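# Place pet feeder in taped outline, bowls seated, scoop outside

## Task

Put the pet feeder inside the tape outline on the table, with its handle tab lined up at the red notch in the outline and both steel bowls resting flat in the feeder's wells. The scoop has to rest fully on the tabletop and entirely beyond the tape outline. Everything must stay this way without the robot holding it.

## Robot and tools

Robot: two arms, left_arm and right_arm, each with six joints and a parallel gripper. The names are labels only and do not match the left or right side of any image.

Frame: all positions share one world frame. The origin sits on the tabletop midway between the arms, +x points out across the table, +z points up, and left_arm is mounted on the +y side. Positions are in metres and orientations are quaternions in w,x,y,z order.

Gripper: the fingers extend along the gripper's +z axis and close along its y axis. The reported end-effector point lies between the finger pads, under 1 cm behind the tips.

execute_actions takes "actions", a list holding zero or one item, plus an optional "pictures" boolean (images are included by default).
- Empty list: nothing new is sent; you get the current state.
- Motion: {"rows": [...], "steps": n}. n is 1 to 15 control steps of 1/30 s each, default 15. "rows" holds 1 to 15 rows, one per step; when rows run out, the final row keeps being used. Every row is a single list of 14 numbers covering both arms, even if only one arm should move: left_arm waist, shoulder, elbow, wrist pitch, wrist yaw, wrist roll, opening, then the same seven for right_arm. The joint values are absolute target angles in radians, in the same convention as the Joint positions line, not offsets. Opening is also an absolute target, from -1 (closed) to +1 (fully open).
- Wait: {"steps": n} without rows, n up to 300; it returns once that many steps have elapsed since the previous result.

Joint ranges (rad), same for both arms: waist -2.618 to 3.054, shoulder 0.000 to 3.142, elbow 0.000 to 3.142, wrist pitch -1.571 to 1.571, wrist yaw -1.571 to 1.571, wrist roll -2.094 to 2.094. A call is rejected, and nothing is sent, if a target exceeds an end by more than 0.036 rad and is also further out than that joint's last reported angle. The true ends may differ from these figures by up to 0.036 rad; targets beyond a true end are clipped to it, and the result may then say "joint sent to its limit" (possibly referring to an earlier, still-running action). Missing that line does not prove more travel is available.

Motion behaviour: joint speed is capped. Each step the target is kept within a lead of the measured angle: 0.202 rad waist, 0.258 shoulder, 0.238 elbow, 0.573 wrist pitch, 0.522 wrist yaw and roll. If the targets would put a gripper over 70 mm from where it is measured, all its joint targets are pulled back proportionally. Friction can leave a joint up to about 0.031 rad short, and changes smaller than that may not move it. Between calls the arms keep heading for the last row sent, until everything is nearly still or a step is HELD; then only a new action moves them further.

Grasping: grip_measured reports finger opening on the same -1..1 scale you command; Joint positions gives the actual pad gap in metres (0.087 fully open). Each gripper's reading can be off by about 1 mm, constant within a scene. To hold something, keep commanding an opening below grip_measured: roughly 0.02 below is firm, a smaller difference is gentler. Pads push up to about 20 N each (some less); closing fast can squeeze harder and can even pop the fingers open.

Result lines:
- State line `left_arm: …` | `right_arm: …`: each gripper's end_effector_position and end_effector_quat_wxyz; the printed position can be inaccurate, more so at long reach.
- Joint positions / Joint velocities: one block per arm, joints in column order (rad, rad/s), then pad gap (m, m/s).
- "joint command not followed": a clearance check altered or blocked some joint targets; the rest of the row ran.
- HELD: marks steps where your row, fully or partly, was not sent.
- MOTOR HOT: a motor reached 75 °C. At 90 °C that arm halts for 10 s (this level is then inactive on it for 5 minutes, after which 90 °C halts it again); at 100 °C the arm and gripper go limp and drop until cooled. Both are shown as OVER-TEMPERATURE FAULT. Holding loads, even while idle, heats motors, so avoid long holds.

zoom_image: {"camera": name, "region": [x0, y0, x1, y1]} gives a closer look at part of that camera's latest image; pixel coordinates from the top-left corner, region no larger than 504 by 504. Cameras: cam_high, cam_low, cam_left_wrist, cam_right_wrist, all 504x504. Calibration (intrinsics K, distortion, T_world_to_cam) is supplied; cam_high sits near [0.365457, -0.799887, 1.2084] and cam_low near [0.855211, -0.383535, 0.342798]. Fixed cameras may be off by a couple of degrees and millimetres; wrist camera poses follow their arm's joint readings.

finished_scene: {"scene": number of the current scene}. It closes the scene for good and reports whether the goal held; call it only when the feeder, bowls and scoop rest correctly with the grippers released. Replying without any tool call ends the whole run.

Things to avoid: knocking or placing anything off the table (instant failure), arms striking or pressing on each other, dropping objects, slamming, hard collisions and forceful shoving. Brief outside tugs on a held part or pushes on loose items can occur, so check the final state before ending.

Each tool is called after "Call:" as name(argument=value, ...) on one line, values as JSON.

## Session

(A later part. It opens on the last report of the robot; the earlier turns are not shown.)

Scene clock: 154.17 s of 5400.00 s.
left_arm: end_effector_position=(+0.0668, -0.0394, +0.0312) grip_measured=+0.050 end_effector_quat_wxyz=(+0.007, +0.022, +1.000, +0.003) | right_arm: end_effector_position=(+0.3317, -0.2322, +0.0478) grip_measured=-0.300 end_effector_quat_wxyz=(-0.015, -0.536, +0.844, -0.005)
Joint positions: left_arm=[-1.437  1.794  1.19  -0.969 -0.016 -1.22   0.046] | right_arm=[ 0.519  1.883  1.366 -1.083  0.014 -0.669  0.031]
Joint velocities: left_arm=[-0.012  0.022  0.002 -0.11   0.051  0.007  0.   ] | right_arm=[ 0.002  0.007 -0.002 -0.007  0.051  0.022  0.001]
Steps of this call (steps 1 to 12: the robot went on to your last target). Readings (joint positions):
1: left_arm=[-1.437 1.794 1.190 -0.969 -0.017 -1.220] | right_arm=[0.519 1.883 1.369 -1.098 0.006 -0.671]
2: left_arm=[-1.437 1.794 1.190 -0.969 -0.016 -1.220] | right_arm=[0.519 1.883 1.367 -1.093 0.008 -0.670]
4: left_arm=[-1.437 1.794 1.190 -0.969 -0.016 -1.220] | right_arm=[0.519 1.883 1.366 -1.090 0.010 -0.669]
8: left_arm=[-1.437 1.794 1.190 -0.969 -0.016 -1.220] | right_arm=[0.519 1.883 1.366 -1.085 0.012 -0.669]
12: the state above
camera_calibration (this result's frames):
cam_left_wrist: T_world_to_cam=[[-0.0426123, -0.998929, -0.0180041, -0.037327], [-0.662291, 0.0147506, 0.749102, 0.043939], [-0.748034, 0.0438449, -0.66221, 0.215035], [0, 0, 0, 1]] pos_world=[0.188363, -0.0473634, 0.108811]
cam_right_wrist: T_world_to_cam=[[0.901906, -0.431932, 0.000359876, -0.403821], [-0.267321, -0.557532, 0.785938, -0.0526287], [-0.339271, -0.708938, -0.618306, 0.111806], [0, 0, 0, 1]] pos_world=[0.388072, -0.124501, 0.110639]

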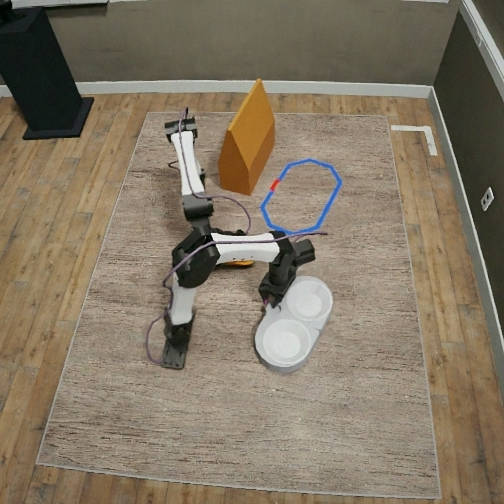

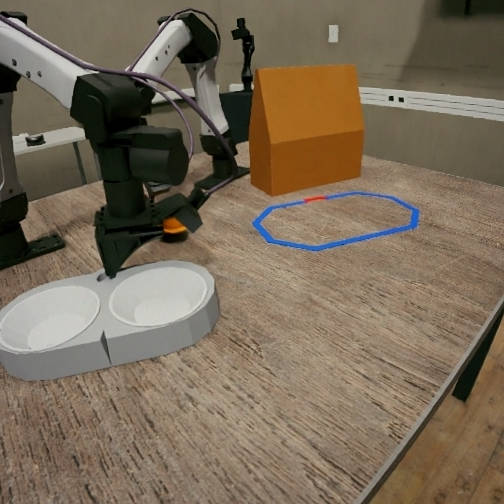

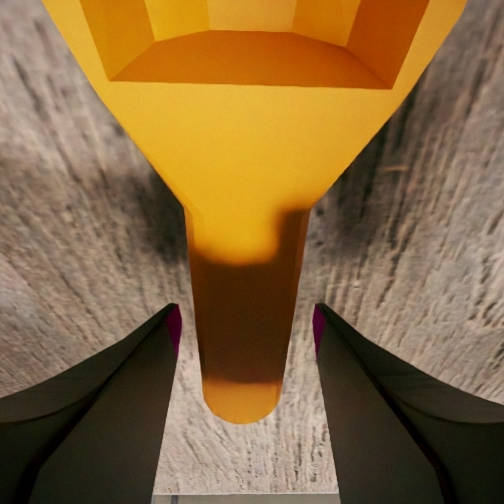

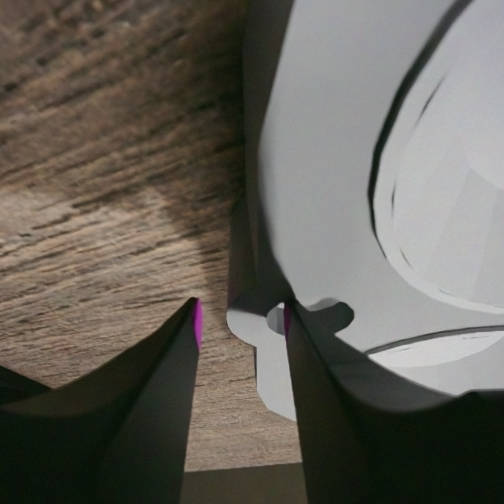

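Call:
execute_actions(actions=[{"rows": [[-1.440,1.790,1.200,-0.985,0,-1.220,0.05,0.520,1.890,1.350,-1.060,0,-0.665,-0.35],[-1.440,1.785,1.213,-1.003,0,-1.220,0.05,0.520,1.890,1.350,-1.060,0,-0.665,-0.40],[-1.440,1.779,1.226,-1.021,0,-1.220,0.05,0.520,1.890,1.350,-1.060,0,-0.665,-0.45],[-1.440,1.773,1.239,-1.039,0,-1.220,0.05,0.520,1.890,1.350,-1.060,0,-0.665,-0.50],[-1.440,1.767,1.252,-1.057,0,-1.220,0.05,0.520,1.890,1.350,-1.060,0,-0.665,-0.55],[-1.440,1.761,1.265,-1.075,0,-1.220,0.05,0.520,1.890,1.350,-1.060,0,-0.665,-0.60],[-1.440,1.755,1.278,-1.093,0,-1.220,0.05,0.520,1.890,1.350,-1.060,0,-0.665,-0.64],[-1.440,1.749,1.291,-1.111,0,-1.220,0.05,0.520,1.890,1.350,-1.060,0,-0.665,-0.67],[-1.440,1.743,1.304,-1.129,0,-1.220,0.05,0.520,1.890,1.350,-1.060,0,-0.665,-0.70],[-1.440,1.737,1.317,-1.147,0,-1.220,0.05,0.520,1.890,1.350,-1.060,0,-0.665,-0.70],[-1.440,1.731,1.330,-1.165,0,-1.220,0.05,0.520,1.890,1.350,-1.060,0,-0.665,-0.70],[-1.440,1.725,1.343,-1.183,0,-1.220,0.05,0.520,1.890,1.350,-1.060,0,-0.665,-0.70],[-1.440,1.719,1.356,-1.201,0,-1.220,0.05,0.520,1.890,1.350,-1.060,0,-0.665,-0.70],[-1.440,1.713,1.369,-1.219,0,-1.220,0.05,0.520,1.890,1.350,-1.060,0,-0.665,-0.70],[-1.440,1.707,1.382,-1.237,0,-1.220,0.05,0.520,1.890,1.350,-1.060,0,-0.665,-0.70]], "steps": 15}], pictures=false)

Scene clock: 169.37 s of 5400.00 s.
left_arm: end_effector_position=(+0.0691, -0.0470, +0.0877) grip_measured=+0.050 end_effector_quat_wxyz=(+0.014, +0.022, +1.000, -0.017) | right_arm: end_effector_position=(+0.3328, -0.2321, +0.0477) grip_measured=-0.625 end_effector_quat_wxyz=(-0.013, -0.530, +0.848, -0.008)
Joint positions: left_arm=[-1.437  1.729  1.346 -1.146 -0.015 -1.22   0.046] | right_arm=[ 0.519  1.883  1.366 -1.077  0.019 -0.653  0.016]
Joint velocities: left_arm=[-0.002 -0.203  0.364 -0.52  -0.051 -0.051  0.001] | right_arm=[ 0.017 -0.022  0.007  0.051 -0.037  0.007 -0.   ]
Steps of this call (steps 1 to 30: the robot went on to your last target; steps 31 to 100: nothing new was sent; then 11.37 s passed at rest; steps 101 to 115: all 15 steps of this action). Readings (joint positions):
101: left_arm=[-1.437 1.794 1.190 -0.969 -0.015 -1.220] | right_arm=[0.519 1.883 1.366 -1.082 0.016 -0.668]
102: left_arm=[-1.437 1.794 1.190 -0.971 -0.015 -1.220] | right_arm=[0.519 1.883 1.366 -1.081 0.018 -0.668]
104: left_arm=[-1.437 1.794 1.200 -0.988 -0.015 -1.220] | right_arm=[0.519 1.883 1.366 -1.077 0.021 -0.668]
108: left_arm=[-1.437 1.779 1.249 -1.038 -0.015 -1.220] | right_arm=[0.519 1.883 1.366 -1.077 0.018 -0.659]
115: the state above

Call:
execute_actions(actions=[{"rows": [[-1.423,1.693,1.373,-1.241,0,-1.139,0.04,0.535,1.900,1.396,-1.078,0,-0.644,-0.70],[-1.405,1.680,1.363,-1.245,0,-1.058,0.03,0.546,1.908,1.407,-1.079,0,-0.634,-0.70],[-1.388,1.666,1.354,-1.248,0,-0.977,0.01,0.557,1.916,1.417,-1.081,0,-0.625,-0.70],[-1.371,1.653,1.344,-1.252,0,-0.896,0.00,0.569,1.923,1.428,-1.082,0,-0.616,-0.70],[-1.354,1.639,1.335,-1.256,0,-0.815,-0.01,0.580,1.931,1.438,-1.083,0,-0.607,-0.70],[-1.336,1.626,1.326,-1.260,0,-0.734,-0.02,0.591,1.939,1.449,-1.084,0,-0.597,-0.70],[-1.319,1.612,1.316,-1.263,0,-0.653,-0.03,0.602,1.946,1.459,-1.085,0,-0.588,-0.70],[-1.302,1.598,1.307,-1.267,0,-0.572,-0.04,0.613,1.954,1.470,-1.087,0,-0.579,-0.70],[-1.284,1.585,1.297,-1.271,0,-0.491,-0.06,0.624,1.962,1.480,-1.088,0,-0.570,-0.70],[-1.267,1.571,1.288,-1.275,0,-0.410,-0.07,0.635,1.969,1.491,-1.089,0,-0.560,-0.70],[-1.250,1.558,1.279,-1.278,0,-0.329,-0.08,0.646,1.977,1.501,-1.090,0,-0.551,-0.70],[-1.232,1.544,1.269,-1.282,0,-0.248,-0.09,0.658,1.985,1.512,-1.091,0,-0.542,-0.70],[-1.215,1.531,1.260,-1.286,0,-0.167,-0.10,0.669,1.992,1.522,-1.093,0,-0.533,-0.70],[-1.198,1.517,1.250,-1.290,0,-0.086,-0.11,0.680,2.000,1.533,-1.094,0,-0.523,-0.70],[-1.181,1.503,1.241,-1.294,0,-0.005,-0.13,0.691,2.008,1.543,-1.095,0,-0.514,-0.70]], "steps": 15}], pictures=false)

Call:
execute_actions(actions=[{"steps": 12}])

Scene clock: 180.53 s of 5400.00 s.
left_arm: end_effector_position=(+0.1208, +0.0457, +0.1211) grip_measured=-0.122 end_effector_quat_wxyz=(+0.024, +0.345, +0.938, -0.014) | right_arm: end_effector_position=(+0.3365, -0.1754, +0.0480) grip_measured=-0.634 end_effector_quat_wxyz=(-0.001, -0.543, +0.840, -0.011)
Joint positions: left_arm=[-1.215  1.538  1.278 -1.257 -0.01  -0.335  0.038] | right_arm=[ 0.656  1.977  1.5   -1.097  0.021 -0.547  0.016]
Joint velocities: left_arm=[ 0.457 -0.374 -0.3   -0.11  -0.022  2.234 -0.012] | right_arm=[ 0.31   0.208  0.305 -0.081  0.022  0.227 -0.001]
Steps of this call (steps 1 to 30: the robot went on to your last target; steps 31 to 100: nothing new was sent; then 7.33 s passed at rest; steps 101 to 115: all 15 steps of this action). Readings (joint positions):
101: left_arm=[-1.437 1.712 1.369 -1.220 -0.014 -1.208] | right_arm=[0.519 1.883 1.366 -1.077 0.020 -0.650]
102: left_arm=[-1.434 1.710 1.369 -1.221 -0.013 -1.182] | right_arm=[0.519 1.884 1.369 -1.078 0.020 -0.645]
104: left_arm=[-1.413 1.697 1.368 -1.224 -0.011 -1.099] | right_arm=[0.528 1.894 1.382 -1.082 0.020 -0.633]
108: left_arm=[-1.338 1.635 1.344 -1.230 -0.010 -0.857] | right_arm=[0.572 1.924 1.424 -1.088 0.022 -0.603]
115: the state above

Scene clock: 180.93 s of 5400.00 s.
left_arm: end_effector_position=(+0.1319, +0.0646, +0.1238) grip_measured=-0.130 end_effector_quat_wxyz=(+0.023, +0.470, +0.883, -0.008) | right_arm: end_effector_position=(+0.3347, -0.1650, +0.0481) grip_measured=-0.638 end_effector_quat_wxyz=(+0.002, -0.541, +0.841, -0.009)
Joint positions: left_arm=[-1.185  1.512  1.264 -1.275 -0.01  -0.033  0.038] | right_arm=[ 0.68   1.988  1.517 -1.098  0.019 -0.519  0.016]
Joint velocities: left_arm=[-0.002 -0.012  0.022 -0.022  0.007  0.139  0.001] | right_arm=[-0.012 -0.007  0.007  0.022 -0.007  0.022  0.   ]
Steps of this call (steps 1 to 12: the robot went on to your last target). Readings (joint positions):
1: left_arm=[-1.201 1.526 1.270 -1.262 -0.010 -0.270] | right_arm=[0.666 1.982 1.508 -1.098 0.021 -0.540]
2: left_arm=[-1.191 1.519 1.266 -1.268 -0.010 -0.218] | right_arm=[0.673 1.985 1.514 -1.098 0.021 -0.534]
4: left_arm=[-1.185 1.512 1.264 -1.274 -0.010 -0.143] | right_arm=[0.680 1.988 1.517 -1.098 0.019 -0.526]
8: left_arm=[-1.185 1.512 1.264 -1.275 -0.010 -0.065] | right_arm=[0.680 1.988 1.517 -1.098 0.019 -0.520]
12: the state above
camera_calibration (this result's frames):
cam_left_wrist: T_world_to_cam=[[-0.828375, -0.559844, -0.019223, 0.146436], [-0.396515, 0.561774, 0.726076, -0.0514294], [-0.39569, 0.609085, -0.687346, 0.240571], [0, 0, 0, 1]] pos_world=[0.196103, -0.0356548, 0.205512]
cam_right_wrist: T_world_to_cam=[[0.906886, -0.420619, 0.0252547, -0.378475], [-0.285759, -0.569859, 0.770456, -0.00973449], [-0.309677, -0.705933, -0.636993, 0.152121], [0, 0, 0, 1]] pos_world=[0.38756, -0.0573537, 0.113958]

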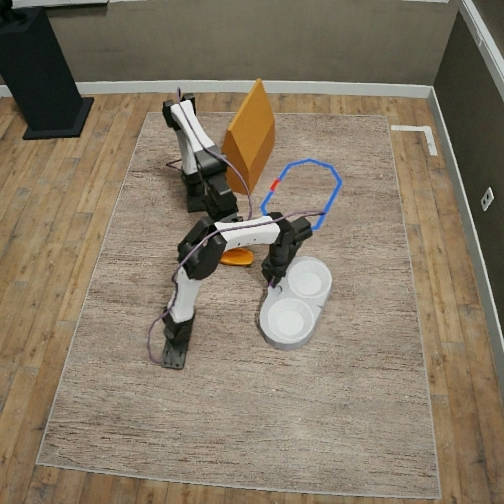

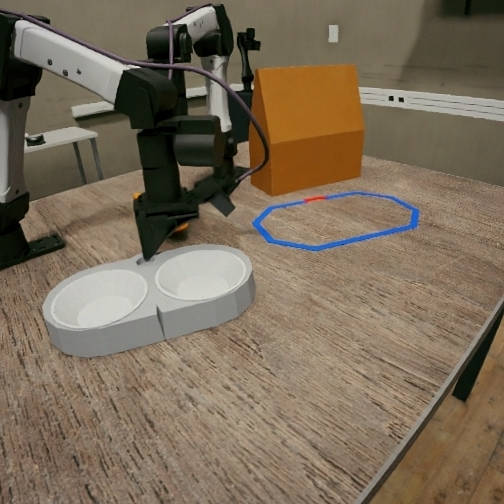

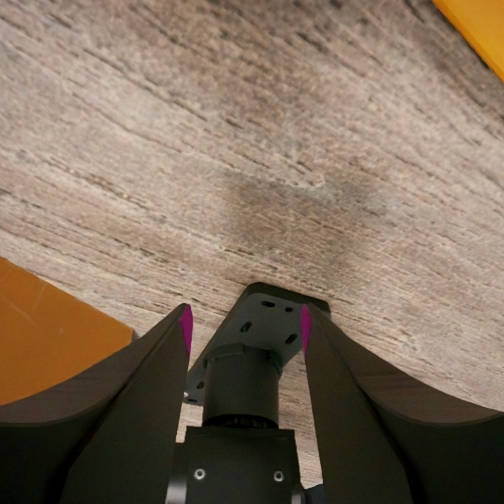

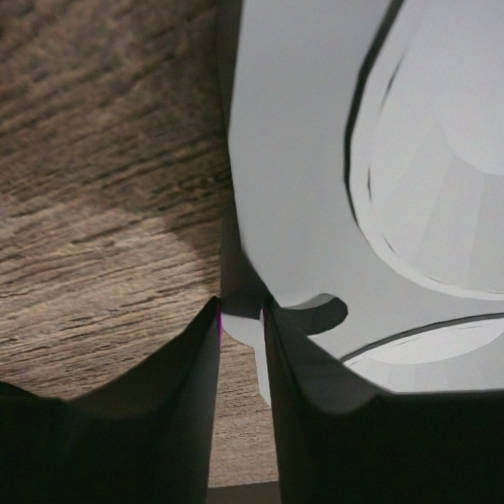

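Call:
execute_actions(actions=[{"rows": [[-1.163,1.490,1.232,-1.297,0,0.076,-0.14,0.700,2.020,1.561,-1.101,0,-0.506,-0.70],[-1.146,1.476,1.222,-1.301,0,0.157,-0.15,0.709,2.032,1.579,-1.108,0,-0.498,-0.70],[-1.129,1.463,1.213,-1.305,0,0.238,-0.16,0.718,2.044,1.598,-1.114,0,-0.490,-0.70],[-1.111,1.449,1.203,-1.309,0,0.319,-0.17,0.727,2.056,1.616,-1.120,0,-0.482,-0.70],[-1.094,1.436,1.194,-1.312,0,0.400,-0.18,0.736,2.068,1.634,-1.127,0,-0.474,-0.70],[-1.077,1.422,1.185,-1.316,0,0.481,-0.20,0.745,2.080,1.652,-1.133,0,-0.466,-0.70],[-1.059,1.408,1.175,-1.320,0,0.562,-0.21,0.754,2.092,1.670,-1.139,0,-0.458,-0.70],[-1.042,1.395,1.166,-1.324,0,0.643,-0.22,0.763,2.104,1.689,-1.146,0,-0.450,-0.70],[-1.025,1.381,1.156,-1.327,0,0.724,-0.23,0.772,2.116,1.707,-1.152,0,-0.442,-0.70],[-1.008,1.368,1.147,-1.331,0,0.805,-0.24,0.781,2.128,1.725,-1.158,0,-0.434,-0.70],[-0.990,1.354,1.138,-1.335,0,0.886,-0.25,0.790,2.140,1.743,-1.165,0,-0.426,-0.70],[-0.973,1.341,1.128,-1.339,0,0.967,-0.27,0.799,2.152,1.761,-1.171,0,-0.418,-0.70],[-0.956,1.327,1.119,-1.343,0,1.048,-0.28,0.808,2.164,1.780,-1.177,0,-0.410,-0.70],[-0.938,1.314,1.109,-1.346,0,1.129,-0.29,0.817,2.176,1.798,-1.184,0,-0.402,-0.70],[-0.920,1.300,1.100,-1.350,0,1.210,-0.30,0.826,2.188,1.816,-1.190,0,-0.394,-0.70]], "steps": 15}], pictures=false)

Call:
execute_actions(actions=[{"rows": [[-0.920,1.300,1.100,-1.350,0,1.210,-0.30,0.833,2.205,1.845,-1.202,0,-0.388,-0.70],[-0.920,1.300,1.100,-1.350,0,1.210,-0.30,0.841,2.222,1.873,-1.213,0,-0.382,-0.70],[-0.920,1.300,1.100,-1.350,0,1.210,-0.30,0.848,2.239,1.902,-1.225,0,-0.376,-0.70],[-0.920,1.300,1.100,-1.350,0,1.210,-0.30,0.855,2.256,1.931,-1.237,0,-0.369,-0.70],[-0.920,1.300,1.100,-1.350,0,1.210,-0.30,0.862,2.273,1.960,-1.249,0,-0.363,-0.70],[-0.920,1.300,1.100,-1.350,0,1.210,-0.30,0.870,2.290,1.988,-1.260,0,-0.357,-0.70],[-0.920,1.300,1.100,-1.350,0,1.210,-0.30,0.877,2.307,2.017,-1.272,0,-0.351,-0.70],[-0.920,1.300,1.100,-1.350,0,1.210,-0.30,0.884,2.323,2.046,-1.284,0,-0.345,-0.70],[-0.920,1.300,1.100,-1.350,0,1.210,-0.30,0.891,2.340,2.075,-1.296,0,-0.339,-0.70],[-0.920,1.300,1.100,-1.350,0,1.210,-0.30,0.899,2.357,2.103,-1.307,0,-0.333,-0.70],[-0.920,1.300,1.100,-1.350,0,1.210,-0.30,0.906,2.374,2.132,-1.319,0,-0.327,-0.70],[-0.920,1.300,1.100,-1.350,0,1.210,-0.30,0.913,2.391,2.161,-1.331,0,-0.320,-0.70],[-0.920,1.300,1.100,-1.350,0,1.210,-0.30,0.920,2.408,2.190,-1.343,0,-0.314,-0.70],[-0.920,1.300,1.100,-1.350,0,1.210,-0.30,0.928,2.425,2.218,-1.354,0,-0.308,-0.70],[-0.920,1.300,1.100,-1.350,0,1.210,-0.30,0.935,2.442,2.247,-1.366,0,-0.302,-0.70]], "steps": 15}], pictures=false)

Call:
execute_actions(actions=[{"steps": 15}])

Scene clock: 191.87 s of 5400.00 s.
left_arm: end_effector_position=(+0.1752, +0.1407, +0.1304) grip_measured=-0.295 end_effector_quat_wxyz=(+0.029, +0.738, +0.674, +0.005) | right_arm: end_effector_position=(+0.3393, -0.1045, +0.0483) grip_measured=-0.639 end_effector_quat_wxyz=(+0.003, -0.548, +0.836, -0.009)
Joint positions: left_arm=[-0.956  1.335  1.137 -1.314 -0.006  0.879  0.031] | right_arm=[ 0.794  2.149  1.761 -1.181  0.019 -0.422  0.016]
Joint velocities: left_arm=[ 0.496 -0.383 -0.271 -0.11  -0.022  2.249 -0.009] | right_arm=[ 0.237  0.339  0.501 -0.183 -0.095  0.227  0.   ]
Steps of this call (steps 1 to 30: the robot went on to your last target; steps 31 to 100: nothing new was sent; then 7.10 s passed at rest; steps 101 to 115: all 15 steps of this action). Readings (joint positions):
101: left_arm=[-1.183 1.511 1.263 -1.275 -0.009 0.002] | right_arm=[0.680 1.990 1.521 -1.099 0.019 -0.517]
102: left_arm=[-1.177 1.507 1.257 -1.275 -0.009 0.029] | right_arm=[0.682 1.997 1.530 -1.106 0.018 -0.514]
104: left_arm=[-1.151 1.489 1.238 -1.276 -0.008 0.114] | right_arm=[0.690 2.018 1.559 -1.121 0.019 -0.503]
108: left_arm=[-1.077 1.433 1.201 -1.289 -0.007 0.357] | right_arm=[0.726 2.066 1.631 -1.143 0.020 -0.474]
115: the state above

Scene clock: 192.37 s of 5400.00 s.
left_arm: end_effector_position=(+0.1847, +0.1486, +0.1318) grip_measured=-0.300 end_effector_quat_wxyz=(+0.023, +0.826, +0.563, +0.008) | right_arm: end_effector_position=(+0.3436, -0.0308, +0.0486) grip_measured=-0.639 end_effector_quat_wxyz=(+0.009, -0.553, +0.833, -0.005)
Joint positions: left_arm=[-0.927  1.311  1.122 -1.333 -0.006  1.193  0.031] | right_arm=[ 0.904  2.394  2.176 -1.338  0.015 -0.324  0.016]
Joint velocities: left_arm=[-0.017  0.002 -0.017  0.022  0.007  0.081 -0.   ] | right_arm=[ 0.188  0.457  0.799 -0.344 -0.051  0.198 -0.   ]
Steps of this call (steps 1 to 15: all 15 steps of this action). Readings (joint positions):
1: left_arm=[-0.941 1.324 1.129 -1.320 -0.006 0.945] | right_arm=[0.802 2.162 1.781 -1.188 0.019 -0.415]
2: left_arm=[-0.932 1.316 1.125 -1.325 -0.006 0.997] | right_arm=[0.811 2.176 1.805 -1.198 0.018 -0.408]
4: left_arm=[-0.927 1.311 1.122 -1.332 -0.006 1.072] | right_arm=[0.826 2.209 1.859 -1.219 0.017 -0.393]
8: left_arm=[-0.927 1.311 1.122 -1.333 -0.006 1.150] | right_arm=[0.854 2.277 1.973 -1.260 0.016 -0.366]
15: the state above

Scene clock: 192.87 s of 5400.00 s.
left_arm: end_effector_position=(+0.1852, +0.1485, +0.1318) grip_measured=-0.300 end_effector_quat_wxyz=(+0.023, +0.829, +0.558, +0.009) | right_arm: end_effector_position=(+0.3395, -0.0212, +0.0487) grip_measured=-0.641 end_effector_quat_wxyz=(+0.009, -0.554, +0.833, -0.005)
Joint positions: left_arm=[-0.927  1.311  1.122 -1.333 -0.006  1.204  0.031] | right_arm=[ 0.924  2.42   2.222 -1.358  0.015 -0.306  0.016]
Joint velocities: left_arm=[ 0.007 -0.012 -0.002 -0.037 -0.066 -0.022  0.   ] | right_arm=[ 0.007 -0.012  0.002  0.037  0.051  0.007  0.   ]
Steps of this call (steps 1 to 15: the robot went on to your last target). Readings (joint positions):
1: left_arm=[-0.927 1.311 1.122 -1.333 -0.006 1.195] | right_arm=[0.910 2.406 2.198 -1.347 0.016 -0.319]
2: left_arm=[-0.927 1.311 1.122 -1.333 -0.006 1.197] | right_arm=[0.915 2.413 2.210 -1.351 0.016 -0.315]
4: left_arm=[-0.927 1.311 1.122 -1.333 -0.006 1.200] | right_arm=[0.922 2.418 2.220 -1.355 0.015 -0.310]
8: left_arm=[-0.927 1.311 1.122 -1.333 -0.006 1.202] | right_arm=[0.924 2.420 2.222 -1.358 0.015 -0.307]
15: the state above
camera_calibration (this result's frames):
cam_left_wrist: T_world_to_cam=[[-0.925208, 0.374853, -0.0589529, 0.122028], [0.206999, 0.628788, 0.749518, -0.208012], [0.318028, 0.681257, -0.659354, 0.0695171], [0, 0, 0, 1]] pos_world=[0.133851, 0.0376937, 0.208939]
cam_right_wrist: T_world_to_cam=[[0.918836, -0.39377, 0.0261603, -0.32588], [-0.274204, -0.589351, 0.759919, 0.0692881], [-0.283816, -0.705415, -0.649491, 0.247356], [0, 0, 0, 1]] pos_world=[0.388633, 0.087002, 0.116527]

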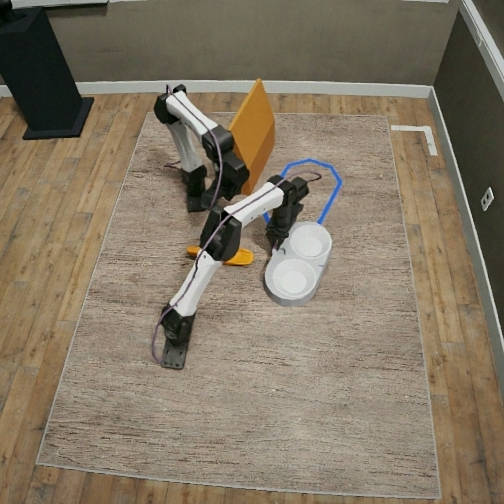

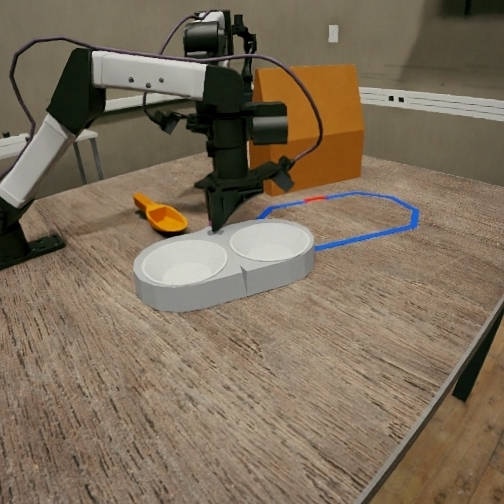

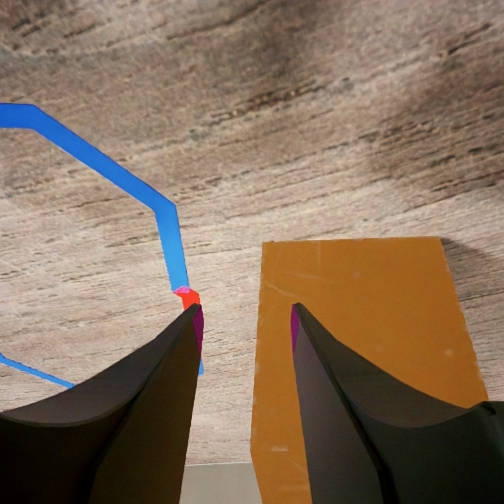

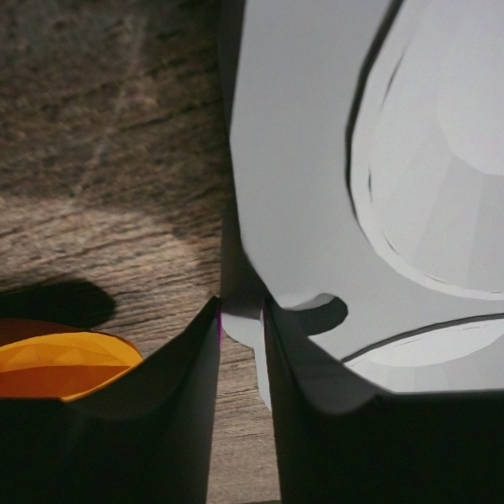

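Call:
execute_actions(actions=[{"rows": [[-0.920,1.300,1.100,-1.350,0,1.210,-0.30,0.930,2.432,2.235,-1.362,0,-0.304,-0.60],[-0.920,1.300,1.100,-1.350,0,1.210,-0.30,0.930,2.432,2.235,-1.362,0,-0.304,-0.54],[-0.920,1.300,1.100,-1.350,0,1.210,-0.30,0.930,2.432,2.235,-1.362,0,-0.304,-0.48],[-0.920,1.300,1.100,-1.350,0,1.210,-0.30,0.930,2.432,2.235,-1.362,0,-0.304,-0.42],[-0.920,1.300,1.100,-1.350,0,1.210,-0.30,0.930,2.432,2.235,-1.362,0,-0.304,-0.36],[-0.920,1.300,1.100,-1.350,0,1.210,-0.30,0.930,2.432,2.235,-1.362,0,-0.304,-0.30],[-0.920,1.300,1.100,-1.350,0,1.210,-0.30,0.930,2.432,2.235,-1.362,0,-0.304,-0.30],[-0.920,1.300,1.100,-1.350,0,1.210,-0.30,0.930,2.434,2.258,-1.380,0,-0.304,-0.30],[-0.920,1.300,1.100,-1.350,0,1.210,-0.30,0.930,2.436,2.278,-1.398,0,-0.304,-0.30],[-0.920,1.300,1.100,-1.350,0,1.210,-0.30,0.930,2.438,2.298,-1.416,0,-0.304,-0.30],[-0.920,1.300,1.100,-1.350,0,1.210,-0.30,0.930,2.440,2.318,-1.434,0,-0.304,-0.30],[-0.920,1.300,1.100,-1.350,0,1.210,-0.30,0.930,2.442,2.338,-1.452,0,-0.304,-0.30],[-0.920,1.300,1.100,-1.350,0,1.210,-0.30,0.930,2.444,2.358,-1.470,0,-0.304,-0.30],[-0.920,1.300,1.100,-1.350,0,1.210,-0.30,0.930,2.446,2.376,-1.486,0,-0.304,-0.30],[-0.920,1.300,1.100,-1.350,0,1.210,-0.30,0.930,2.448,2.390,-1.500,0,-0.304,-0.30]], "steps": 15}], pictures=false)

Call:
execute_actions(actions=[{"steps": 8}], pictures=false)

Scene clock: 205.80 s of 5400.00 s.
left_arm: end_effector_position=(+0.1852, +0.1485, +0.1318) grip_measured=-0.300 end_effector_quat_wxyz=(+0.023, +0.829, +0.558, +0.009) | right_arm: end_effector_position=(+0.3428, -0.0150, +0.0713) grip_measured=-0.300 end_effector_quat_wxyz=(+0.022, -0.554, +0.833, +0.003)
Joint positions: left_arm=[-0.927  1.311  1.122 -1.333 -0.006  1.204  0.031] | right_arm=[ 0.924  2.432  2.337 -1.433  0.007 -0.306  0.031]
Joint velocities: left_arm=[-0.012 -0.012  0.012 -0.022  0.037 -0.037 -0.   ] | right_arm=[ 0.007 -0.007  0.554 -0.359 -0.051  0.051 -0.   ]
Steps of this call (steps 1 to 15: the robot went on to your last target; steps 16 to 90: nothing new was sent; then 9.43 s passed at rest; steps 91 to 105: all 15 steps of this action). Readings (joint positions):
91: left_arm=[-0.927 1.311 1.122 -1.333 -0.006 1.204] | right_arm=[0.924 2.420 2.222 -1.358 0.016 -0.306]
92: left_arm=[-0.927 1.311 1.122 -1.333 -0.006 1.204] | right_arm=[0.924 2.420 2.222 -1.358 0.017 -0.306]
94: left_arm=[-0.927 1.311 1.122 -1.333 -0.006 1.204] | right_arm=[0.924 2.420 2.222 -1.359 0.014 -0.306]
98: left_arm=[-0.927 1.311 1.122 -1.333 -0.006 1.204] | right_arm=[0.924 2.420 2.222 -1.360 0.009 -0.306]
105: the state above

Scene clock: 206.07 s of 5400.00 s.
left_arm: end_effector_position=(+0.1852, +0.1485, +0.1318) grip_measured=-0.300 end_effector_quat_wxyz=(+0.023, +0.829, +0.558, +0.009) | right_arm: end_effector_position=(+0.3400, -0.0182, +0.0799) grip_measured=-0.300 end_effector_quat_wxyz=(+0.016, -0.554, +0.833, +0.001)
Joint positions: left_arm=[-0.927  1.311  1.122 -1.333 -0.006  1.204  0.031] | right_arm=[ 0.924  2.432  2.37  -1.478  0.006 -0.306  0.031]
Joint velocities: left_arm=[-0.022 -0.002 -0.002 -0.007 -0.037 -0.007 -0.001] | right_arm=[ 0.002 -0.002 -0.007 -0.007 -0.037 -0.022  0.   ]
Steps of this call (steps 1 to 8: the robot went on to your last target). Readings (joint positions):
1: left_arm=[-0.927 1.311 1.122 -1.333 -0.006 1.204] | right_arm=[0.924 2.432 2.353 -1.442 0.007 -0.306]
2: left_arm=[-0.927 1.311 1.122 -1.333 -0.006 1.204] | right_arm=[0.924 2.432 2.364 -1.450 0.006 -0.306]
4: left_arm=[-0.927 1.311 1.122 -1.333 -0.006 1.204] | right_arm=[0.924 2.432 2.370 -1.460 0.006 -0.306]
8: the state above

Call:
execute_actions(actions=[{"rows": [[-0.925,1.305,1.110,-1.340,0,1.205,-0.30,0.893,2.391,2.324,-1.469,0,-0.304,-0.30],[-0.925,1.305,1.110,-1.340,0,1.205,-0.30,0.862,2.350,2.279,-1.459,0,-0.304,-0.30],[-0.925,1.305,1.110,-1.340,0,1.205,-0.30,0.832,2.309,2.233,-1.450,0,-0.304,-0.30],[-0.925,1.305,1.110,-1.340,0,1.205,-0.30,0.801,2.268,2.187,-1.441,0,-0.304,-0.30],[-0.925,1.305,1.110,-1.340,0,1.205,-0.30,0.770,2.227,2.142,-1.432,0,-0.304,-0.30],[-0.925,1.305,1.110,-1.340,0,1.205,-0.30,0.739,2.186,2.096,-1.422,0,-0.304,-0.30],[-0.925,1.305,1.110,-1.340,0,1.205,-0.30,0.708,2.145,2.050,-1.413,0,-0.304,-0.30],[-0.925,1.305,1.110,-1.340,0,1.205,-0.30,0.678,2.103,2.005,-1.404,0,-0.304,-0.30],[-0.925,1.305,1.110,-1.340,0,1.205,-0.30,0.647,2.062,1.959,-1.395,0,-0.304,-0.30],[-0.925,1.305,1.110,-1.340,0,1.205,-0.30,0.616,2.021,1.913,-1.385,0,-0.304,-0.30],[-0.930,1.361,1.175,-1.339,0,1.202,-0.30,0.585,1.980,1.868,-1.376,0,-0.304,-0.30],[-0.932,1.411,1.229,-1.345,0,1.200,-0.30,0.554,1.939,1.822,-1.367,0,-0.304,-0.30],[-0.935,1.462,1.282,-1.351,0,1.197,-0.30,0.524,1.898,1.776,-1.357,0,-0.304,-0.30],[-0.938,1.512,1.336,-1.356,0,1.195,-0.30,0.493,1.857,1.731,-1.348,0,-0.304,-0.30],[-0.940,1.562,1.389,-1.362,0,1.193,-0.30,0.462,1.816,1.685,-1.339,0,-0.304,-0.30]], "steps": 15}], pictures=false)

Call:
execute_actions(actions=[{"rows": [[-0.943,1.612,1.442,-1.368,0,1.191,-0.30,0.431,1.775,1.639,-1.330,0,-0.304,-0.30],[-0.946,1.662,1.496,-1.374,0,1.189,-0.30,0.400,1.734,1.594,-1.320,0,-0.304,-0.30],[-0.948,1.713,1.549,-1.380,0,1.186,-0.30,0.370,1.693,1.548,-1.311,0,-0.304,-0.30],[-0.951,1.763,1.603,-1.386,0,1.184,-0.30,0.339,1.652,1.502,-1.302,0,-0.304,-0.30],[-0.954,1.813,1.656,-1.392,0,1.182,-0.30,0.308,1.611,1.457,-1.293,0,-0.304,-0.30],[-0.956,1.863,1.709,-1.397,0,1.180,-0.30,0.277,1.570,1.411,-1.283,0,-0.304,-0.30],[-0.959,1.913,1.763,-1.403,0,1.178,-0.30,0.246,1.528,1.365,-1.274,0,-0.304,-0.30],[-0.961,1.964,1.816,-1.409,0,1.175,-0.30,0.216,1.487,1.320,-1.265,0,-0.304,-0.30],[-0.964,2.014,1.870,-1.415,0,1.173,-0.30,0.185,1.446,1.274,-1.256,0,-0.304,-0.30],[-0.967,2.064,1.923,-1.421,0,1.171,-0.30,0.154,1.405,1.228,-1.246,0,-0.304,-0.30],[-0.969,2.114,1.976,-1.427,0,1.169,-0.30,0.123,1.364,1.183,-1.237,0,-0.304,-0.30],[-0.972,2.164,2.030,-1.432,0,1.167,-0.30,0.092,1.323,1.137,-1.228,0,-0.304,-0.30],[-0.975,2.215,2.083,-1.438,0,1.164,-0.30,0.062,1.282,1.091,-1.219,0,-0.304,-0.30],[-0.977,2.265,2.137,-1.444,0,1.162,-0.30,0.031,1.241,1.046,-1.209,0,-0.304,-0.30],[-0.980,2.315,2.190,-1.450,0,1.160,-0.30,0.000,1.200,1.000,-1.200,0,-0.304,-0.30]], "steps": 15}], pictures=false)

Call:
execute_actions(actions=[{"steps": 18}])

Scene clock: 221.73 s of 5400.00 s.
left_arm: end_effector_position=(+0.2110, +0.1241, +0.1459) grip_measured=-0.300 end_effector_quat_wxyz=(+0.021, +0.829, +0.559, +0.008) | right_arm: end_effector_position=(+0.3565, -0.2074, +0.1491) grip_measured=-0.300 end_effector_quat_wxyz=(+0.051, -0.368, +0.928, +0.003)
Joint positions: left_arm=[-0.927  1.453  1.292 -1.365 -0.006  1.203  0.031] | right_arm=[ 0.506  1.885  1.791 -1.374  0.001 -0.306  0.031]
Joint velocities: left_arm=[-0.032  1.409  1.56  -0.11   0.007 -0.081 -0.001] | right_arm=[-0.745 -1.15  -1.316  0.212 -0.022 -0.037 -0.001]
Steps of this call (steps 1 to 30: the robot went on to your last target; steps 31 to 100: nothing new was sent; then 11.83 s passed at rest; steps 101 to 115: all 15 steps of this action). Readings (joint positions):
101: left_arm=[-0.927 1.311 1.122 -1.333 -0.006 1.204] | right_arm=[0.922 2.428 2.365 -1.485 0.005 -0.306]
102: left_arm=[-0.927 1.311 1.122 -1.333 -0.006 1.204] | right_arm=[0.917 2.414 2.345 -1.476 0.003 -0.306]
104: left_arm=[-0.927 1.311 1.122 -1.333 -0.006 1.204] | right_arm=[0.889 2.360 2.271 -1.462 -0.001 -0.306]
108: left_arm=[-0.927 1.311 1.122 -1.333 -0.006 1.204] | right_arm=[0.753 2.194 2.098 -1.435 -0.004 -0.306]
115: the state above

Scene clock: 222.23 s of 5400.00 s.
left_arm: end_effector_position=(+0.3369, -0.0170, +0.1053) grip_measured=-0.300 end_effector_quat_wxyz=(+0.021, +0.832, +0.554, +0.007) | right_arm: end_effector_position=(+0.2410, -0.3556, +0.1304) grip_measured=-0.300 end_effector_quat_wxyz=(+0.076, -0.152, +0.985, -0.013)
Joint positions: left_arm=[-0.966  2.214  2.095 -1.407 -0.006  1.175  0.031] | right_arm=[ 0.056  1.275  1.102 -1.244  0.002 -0.306  0.031]
Joint velocities: left_arm=[-0.076  1.399  1.512 -0.095 -0.007 -0.022  0.   ] | right_arm=[-0.872 -1.17  -1.311  0.227  0.007  0.095 -0.   ]
Steps of this call (steps 1 to 15: all 15 steps of this action). Readings (joint positions):
1: left_arm=[-0.929 1.504 1.347 -1.365 -0.006 1.202] | right_arm=[0.479 1.845 1.745 -1.366 0.001 -0.306]
2: left_arm=[-0.931 1.556 1.402 -1.365 -0.006 1.200] | right_arm=[0.452 1.805 1.698 -1.358 0.001 -0.306]
4: left_arm=[-0.937 1.661 1.509 -1.367 -0.006 1.197] | right_arm=[0.395 1.726 1.605 -1.341 0.001 -0.306]
8: left_arm=[-0.948 1.865 1.720 -1.379 -0.006 1.189] | right_arm=[0.270 1.565 1.420 -1.306 0.001 -0.306]
15: the state above

Scene clock: 222.83 s of 5400.00 s.
left_arm: end_effector_position=(+0.3407, -0.0257, +0.0799) grip_measured=-0.300 end_effector_quat_wxyz=(-0.006, +0.832, +0.555, +0.002) | right_arm: end_effector_position=(+0.2295, -0.3644, +0.1224) grip_measured=-0.300 end_effector_quat_wxyz=(+0.086, -0.128, +0.988, -0.017)
Joint positions: left_arm=[-0.974  2.323  2.173 -1.432 -0.006  1.166  0.031] | right_arm=[ 0.009  1.209  1.026 -1.212  0.004 -0.306  0.031]
Joint velocities: left_arm=[ 0.002 -0.002  0.007  0.022  0.051  0.022 -0.   ] | right_arm=[-0.007 -0.012  0.002 -0.051 -0.051  0.007  0.   ]
Steps of this call (steps 1 to 18: the robot went on to your last target). Readings (joint positions):
1: left_arm=[-0.969 2.255 2.134 -1.405 -0.006 1.173] | right_arm=[0.030 1.241 1.065 -1.242 0.003 -0.306]
2: left_arm=[-0.970 2.285 2.153 -1.404 -0.006 1.171] | right_arm=[0.015 1.220 1.042 -1.243 0.004 -0.306]
4: left_arm=[-0.973 2.316 2.160 -1.408 -0.006 1.169] | right_arm=[0.009 1.209 1.028 -1.241 0.004 -0.306]
8: left_arm=[-0.974 2.323 2.166 -1.426 -0.006 1.167] | right_arm=[0.009 1.209 1.026 -1.223 0.004 -0.306]
18: the state above
camera_calibration (this result's frames):
cam_left_wrist: T_world_to_cam=[[-0.923226, 0.384243, -0.00347829, 0.323268], [0.24498, 0.595542, 0.765058, -0.106779], [0.296039, 0.705469, -0.643952, 0.111374], [0, 0, 0, 1]] pos_world=[0.291637, -0.139192, 0.154536]
cam_right_wrist: T_world_to_cam=[[0.242207, -0.96819, 0.0628016, -0.420413], [-0.748648, -0.145328, 0.646843, 0.0653836], [-0.61714, -0.203686, -0.760033, 0.294743], [0, 0, 0, 1]] pos_world=[0.332674, -0.337503, 0.208124]

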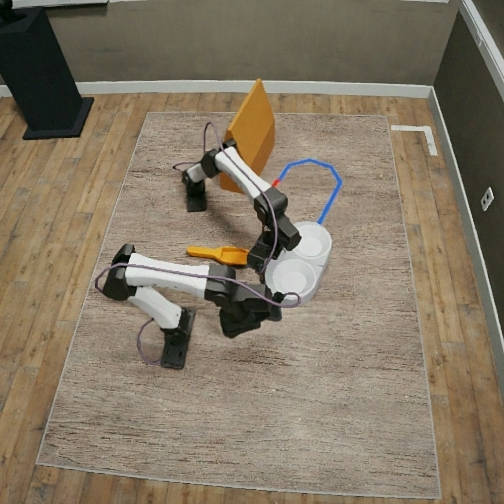

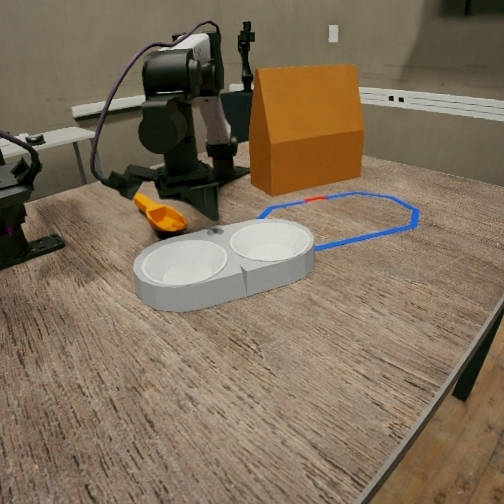

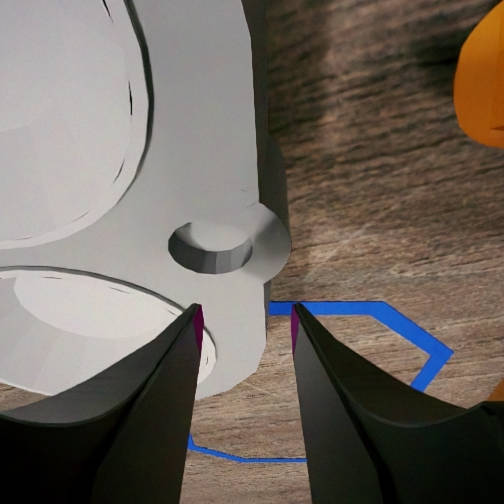

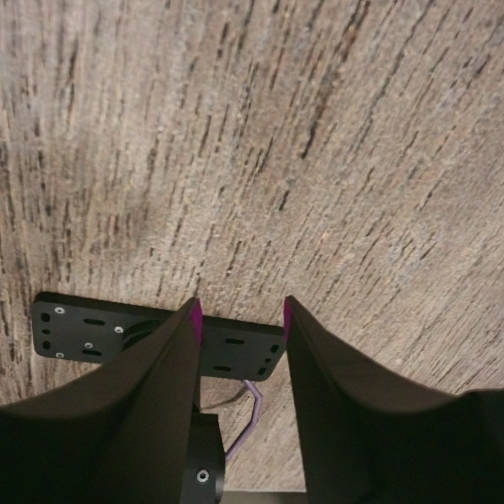

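Call:
execute_actions(actions=[{"rows": [[-0.982,2.315,2.180,-1.440,0,1.158,-0.30,0.000,1.200,1.000,-1.200,0,-0.304,-0.30],[-0.990,2.315,2.180,-1.440,0,1.152,-0.30,0.000,1.200,1.000,-1.200,0,-0.304,-0.30],[-0.998,2.315,2.180,-1.440,0,1.146,-0.30,0.000,1.200,1.000,-1.200,0,-0.304,-0.30],[-1.004,2.312,2.170,-1.430,0,1.140,-0.30,0.000,1.200,1.000,-1.200,0,-0.304,-0.30],[-1.008,2.308,2.151,-1.414,0,1.135,-0.30,0.000,1.200,1.000,-1.200,0,-0.304,-0.30],[-1.008,2.304,2.132,-1.398,0,1.135,-0.30,0.000,1.200,1.000,-1.200,0,-0.304,-0.30],[-1.008,2.300,2.113,-1.381,0,1.135,-0.30,0.000,1.200,1.000,-1.200,0,-0.304,-0.30],[-1.008,2.297,2.094,-1.365,0,1.135,-0.30,0.000,1.200,1.000,-1.200,0,-0.304,-0.30],[-1.008,2.293,2.075,-1.348,0,1.135,-0.30,0.000,1.200,1.000,-1.200,0,-0.304,-0.30],[-1.008,2.290,2.056,-1.332,0,1.135,-0.30,0.000,1.200,1.000,-1.200,0,-0.304,-0.30],[-1.008,2.287,2.037,-1.316,0,1.135,-0.30,0.000,1.200,1.000,-1.200,0,-0.304,-0.30],[-1.008,2.284,2.018,-1.299,0,1.135,-0.30,0.000,1.200,1.000,-1.200,0,-0.304,-0.30],[-1.008,2.281,1.999,-1.283,0,1.135,-0.30,0.000,1.200,1.000,-1.200,0,-0.304,-0.30],[-1.008,2.278,1.980,-1.266,0,1.135,-0.30,0.000,1.200,1.000,-1.200,0,-0.304,-0.30],[-1.008,2.275,1.960,-1.250,0,1.135,-0.30,0.000,1.200,1.000,-1.200,0,-0.304,-0.30]], "steps": 15}], pictures=false)

Call:
execute_actions(actions=[{"steps": 15}])

Scene clock: 234.03 s of 5400.00 s.
left_arm: end_effector_position=(+0.3233, -0.0280, +0.0541) grip_measured=-0.300 end_effector_quat_wxyz=(-0.016, +0.834, +0.551, +0.001) | right_arm: end_effector_position=(+0.2297, -0.3644, +0.1224) grip_measured=-0.300 end_effector_quat_wxyz=(+0.087, -0.128, +0.988, -0.018)
Joint positions: left_arm=[-1.006  2.29   2.012 -1.324 -0.006  1.142  0.031] | right_arm=[ 0.009  1.209  1.026 -1.211  0.004 -0.306  0.031]
Joint velocities: left_arm=[ 0.002 -0.027 -0.549  0.418 -0.022 -0.022  0.001] | right_arm=[-0.002 -0.007 -0.007 -0.066  0.022 -0.022 -0.002]
Steps of this call (steps 1 to 15: the robot went on to your last target; steps 16 to 90: nothing new was sent; then 7.70 s passed at rest; steps 91 to 105: all 15 steps of this action). Readings (joint positions):
91: left_arm=[-0.974 2.323 2.173 -1.432 -0.006 1.166] | right_arm=[0.009 1.209 1.026 -1.211 0.004 -0.306]
92: left_arm=[-0.974 2.323 2.173 -1.432 -0.006 1.164] | right_arm=[0.009 1.209 1.026 -1.211 0.004 -0.306]
94: left_arm=[-0.979 2.323 2.173 -1.432 -0.006 1.159] | right_arm=[0.009 1.209 1.026 -1.211 0.004 -0.306]
98: left_arm=[-0.999 2.312 2.143 -1.411 -0.006 1.148] | right_arm=[0.009 1.209 1.026 -1.211 0.004 -0.306]
105: the state above

Scene clock: 234.53 s of 5400.00 s.
left_arm: end_effector_position=(+0.3268, -0.0318, +0.0533) grip_measured=-0.300 end_effector_quat_wxyz=(+0.002, +0.834, +0.552, +0.005) | right_arm: end_effector_position=(+0.2297, -0.3644, +0.1224) grip_measured=-0.300 end_effector_quat_wxyz=(+0.087, -0.128, +0.988, -0.018)
Joint positions: left_arm=[-1.007  2.273  1.983 -1.276 -0.009  1.139  0.031] | right_arm=[ 0.009  1.209  1.026 -1.211  0.004 -0.306  0.031]
Joint velocities: left_arm=[ 0.002 -0.012  0.012 -0.022 -0.051  0.007  0.001] | right_arm=[ 0.017 -0.002 -0.032 -0.037 -0.037  0.007  0.001]
Steps of this call (steps 1 to 15: the robot went on to your last target). Readings (joint positions):
1: left_arm=[-1.006 2.287 2.002 -1.313 -0.009 1.142] | right_arm=[0.009 1.209 1.026 -1.211 0.004 -0.306]
2: left_arm=[-1.007 2.279 1.997 -1.307 -0.009 1.141] | right_arm=[0.009 1.209 1.026 -1.211 0.004 -0.306]
4: left_arm=[-1.007 2.273 1.990 -1.292 -0.009 1.141] | right_arm=[0.009 1.209 1.026 -1.211 0.004 -0.306]
8: left_arm=[-1.007 2.273 1.983 -1.277 -0.009 1.141] | right_arm=[0.009 1.209 1.026 -1.211 0.004 -0.306]
15: the state above
camera_calibration (this result's frames):
cam_left_wrist: T_world_to_cam=[[-0.920566, 0.39012, -0.0190747, 0.312909], [0.239043, 0.601347, 0.762391, -0.0771433], [0.308894, 0.697272, -0.646836, 0.0983077], [0, 0, 0, 1]] pos_world=[0.276128, -0.144229, 0.128371]
cam_right_wrist: T_world_to_cam=[[0.242159, -0.968188, 0.0630209, -0.420484], [-0.74914, -0.145305, 0.646278, 0.0657149], [-0.616561, -0.203714, -0.760495, 0.294776], [0, 0, 0, 1]] pos_world=[0.332801, -0.337509, 0.208205]

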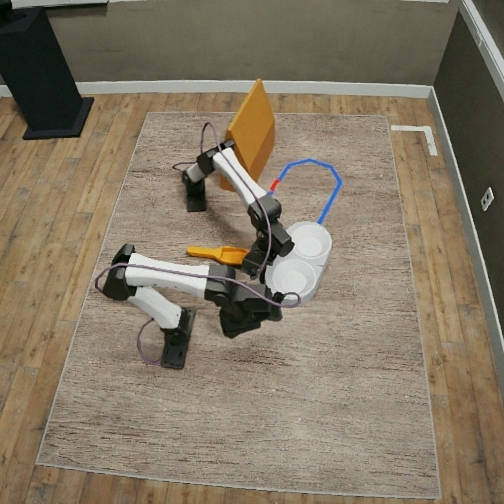

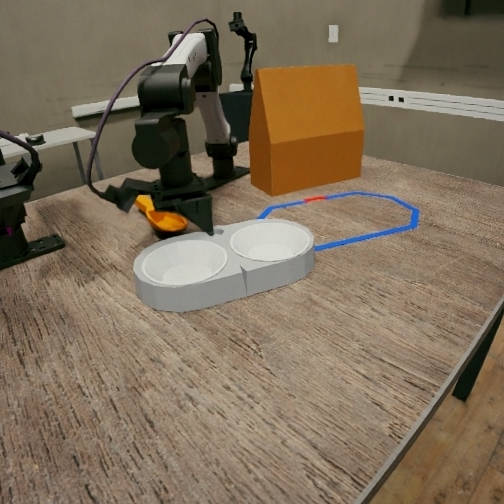

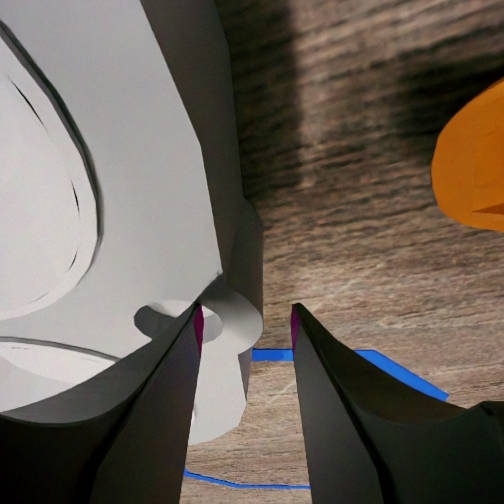

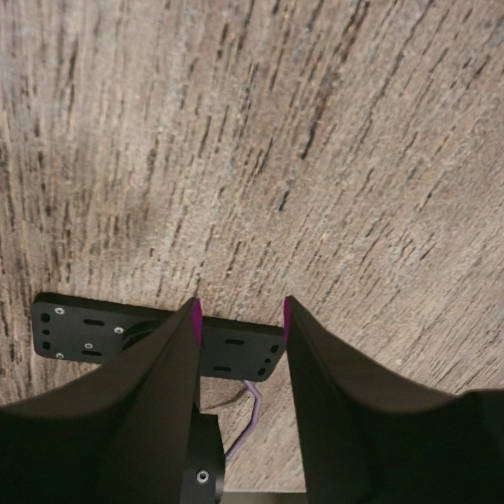

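Call:
execute_actions(actions=[])

Scene clock: 242.57 s of 5400.00 s.
left_arm: end_effector_position=(+0.3268, -0.0318, +0.0533) grip_measured=-0.300 end_effector_quat_wxyz=(+0.002, +0.834, +0.552, +0.005) | right_arm: end_effector_position=(+0.2297, -0.3644, +0.1224) grip_measured=-0.300 end_effector_quat_wxyz=(+0.087, -0.128, +0.988, -0.018)
Joint positions: left_arm=[-1.007  2.273  1.983 -1.276 -0.009  1.139  0.031] | right_arm=[ 0.009  1.209  1.026 -1.211  0.004 -0.306  0.031]
Joint velocities: left_arm=[ 0.007 -0.012 -0.022  0.007 -0.007 -0.037  0.   ] | right_arm=[ 0.002  0.002 -0.002 -0.007 -0.007 -0.007  0.   ]
Steps of this call (steps 1 to 15: the robot went on to your last target; steps 16 to 90: nothing new was sent; then 5.03 s passed at rest). Readings (joint positions):
1: left_arm=[-1.007 2.273 1.983 -1.276 -0.009 1.139] | right_arm=[0.009 1.209 1.026 -1.211 0.004 -0.306]
2: left_arm=[-1.007 2.273 1.983 -1.276 -0.009 1.139] | right_arm=[0.009 1.209 1.026 -1.211 0.004 -0.306]
4: left_arm=[-1.007 2.273 1.983 -1.276 -0.009 1.139] | right_arm=[0.009 1.209 1.026 -1.211 0.004 -0.306]
8: left_arm=[-1.007 2.273 1.983 -1.276 -0.009 1.139] | right_arm=[0.009 1.209 1.026 -1.211 0.004 -0.306]
90: the state above
All arms were judged still, so your last target was given up. Only a new action makes them travel on or press farther. Fingers that are still opening or closing keep moving.
camera_calibration (this result's frames):
cam_left_wrist: T_world_to_cam=[[-0.920715, 0.389769, -0.0190771, 0.312931], [0.238813, 0.601441, 0.762389, -0.0770651], [0.308629, 0.697387, -0.646838, 0.0983984], [0, 0, 0, 1]] pos_world=[0.276156, -0.144242, 0.128371]
cam_right_wrist: T_world_to_cam=[[0.242159, -0.968188, 0.0630209, -0.420484], [-0.74914, -0.145305, 0.646278, 0.0657149], [-0.616561, -0.203714, -0.760495, 0.294776], [0, 0, 0, 1]] pos_world=[0.332801, -0.337509, 0.208205]

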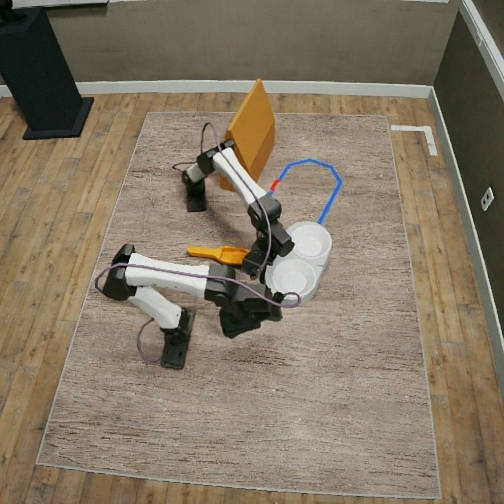

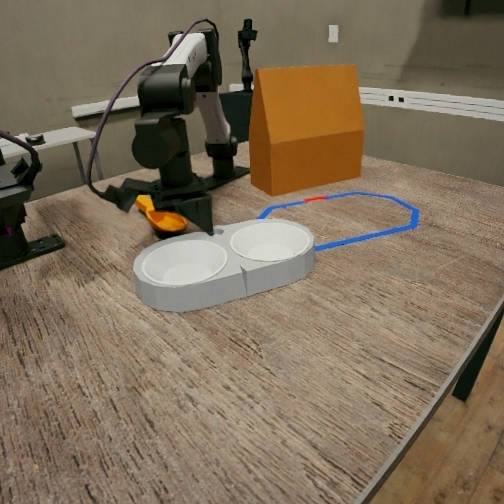

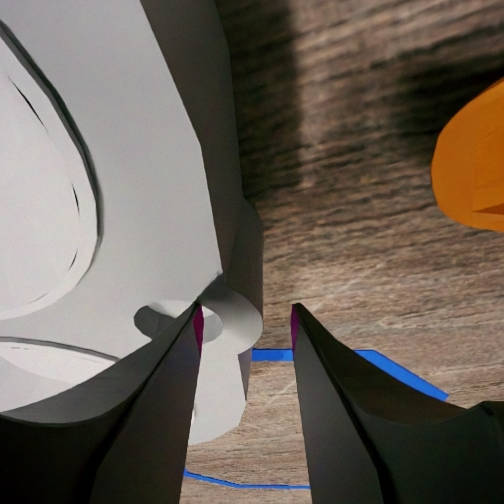

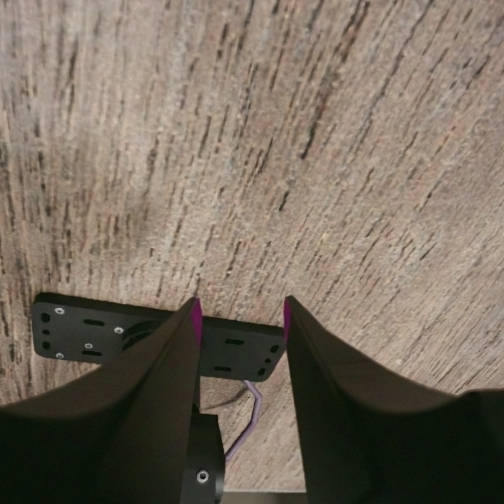

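Call:
execute_actions(actions=[{"rows": [[-1.008,2.275,2.000,-1.290,0,1.140,-0.30,0.000,1.200,1.000,-1.200,0,-0.304,-0.30],[-1.008,2.275,2.020,-1.310,0,1.140,-0.30,0.000,1.200,1.000,-1.200,0,-0.304,-0.30],[-1.008,2.275,2.040,-1.330,0,1.140,-0.30,0.000,1.200,1.000,-1.200,0,-0.304,-0.30],[-1.008,2.275,2.040,-1.330,0,1.140,-0.30,0.000,1.200,1.000,-1.200,0,-0.304,-0.30],[-1.008,2.275,2.040,-1.330,0,1.140,-0.30,0.000,1.200,1.000,-1.200,0,-0.304,-0.30],[-1.008,2.275,2.040,-1.330,0,1.140,-0.30,0.000,1.200,1.000,-1.200,0,-0.304,-0.30],[-1.000,2.275,2.040,-1.330,0,1.150,-0.30,0.000,1.200,1.000,-1.200,0,-0.304,-0.30],[-0.992,2.275,2.040,-1.330,0,1.160,-0.30,0.000,1.200,1.000,-1.200,0,-0.304,-0.30],[-0.984,2.275,2.040,-1.330,0,1.165,-0.30,0.000,1.200,1.000,-1.200,0,-0.304,-0.30]], "steps": 15}])

Scene clock: 252.33 s of 5400.00 s.
left_arm: end_effector_position=(+0.3338, -0.0285, +0.0638) grip_measured=-0.300 end_effector_quat_wxyz=(+0.006, +0.834, +0.552, +0.005) | right_arm: end_effector_position=(+0.2298, -0.3644, +0.1224) grip_measured=-0.300 end_effector_quat_wxyz=(+0.087, -0.128, +0.988, -0.018)
Joint positions: left_arm=[-0.99   2.273  2.025 -1.31  -0.008  1.156  0.031] | right_arm=[ 0.009  1.209  1.026 -1.21   0.004 -0.306  0.031]
Joint velocities: left_arm=[ 0.042 -0.012  0.007 -0.022  0.022 -0.007  0.   ] | right_arm=[ 0.002 -0.012 -0.027  0.066  0.007  0.037  0.   ]
Steps of this call (steps 1 to 90: nothing new was sent; then 6.27 s passed at rest; steps 91 to 105: all 15 steps of this action). Readings (joint positions):
91: left_arm=[-1.007 2.273 1.983 -1.276 -0.009 1.139] | right_arm=[0.009 1.209 1.026 -1.210 0.004 -0.306]
92: left_arm=[-1.007 2.273 1.987 -1.281 -0.009 1.139] | right_arm=[0.009 1.209 1.026 -1.210 0.004 -0.306]
94: left_arm=[-1.007 2.273 2.005 -1.294 -0.009 1.139] | right_arm=[0.009 1.209 1.026 -1.210 0.004 -0.306]
98: left_arm=[-1.006 2.273 2.025 -1.300 -0.009 1.142] | right_arm=[0.009 1.209 1.026 -1.210 0.004 -0.306]
105: the state above
camera_calibration (this result's frames):
cam_left_wrist: T_world_to_cam=[[-0.920603, 0.389634, -0.0259898, 0.318622], [0.235097, 0.606153, 0.759808, -0.0871991], [0.311801, 0.693371, -0.649628, 0.0997737], [0, 0, 0, 1]] pos_world=[0.282715, -0.14047, 0.139351]
cam_right_wrist: T_world_to_cam=[[0.242135, -0.968187, 0.0631305, -0.420519], [-0.749387, -0.145293, 0.645995, 0.0658805], [-0.616271, -0.203727, -0.760727, 0.294793], [0, 0, 0, 1]] pos_world=[0.332865, -0.337512, 0.208246]

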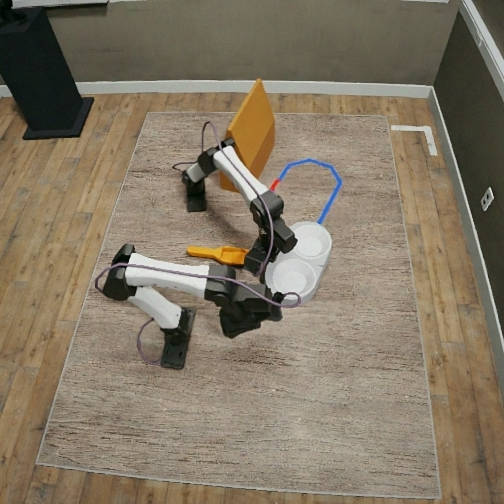

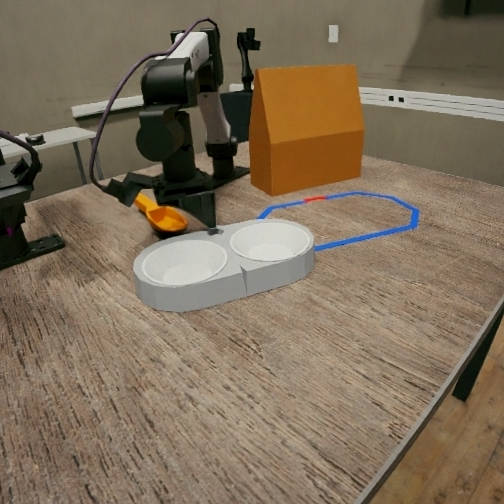

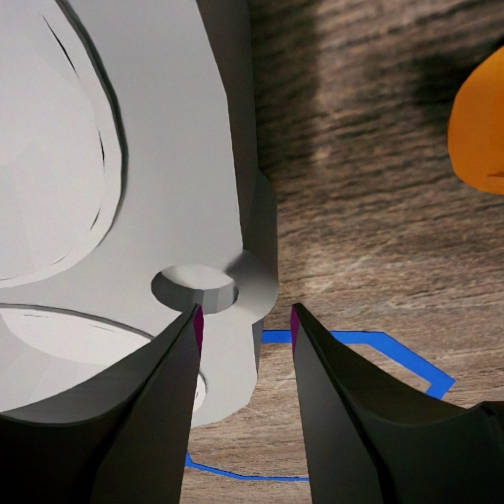

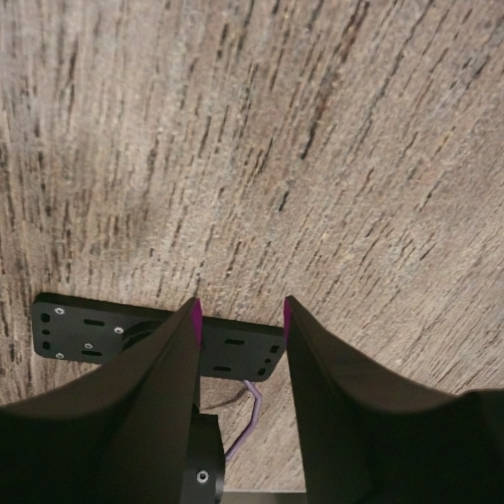

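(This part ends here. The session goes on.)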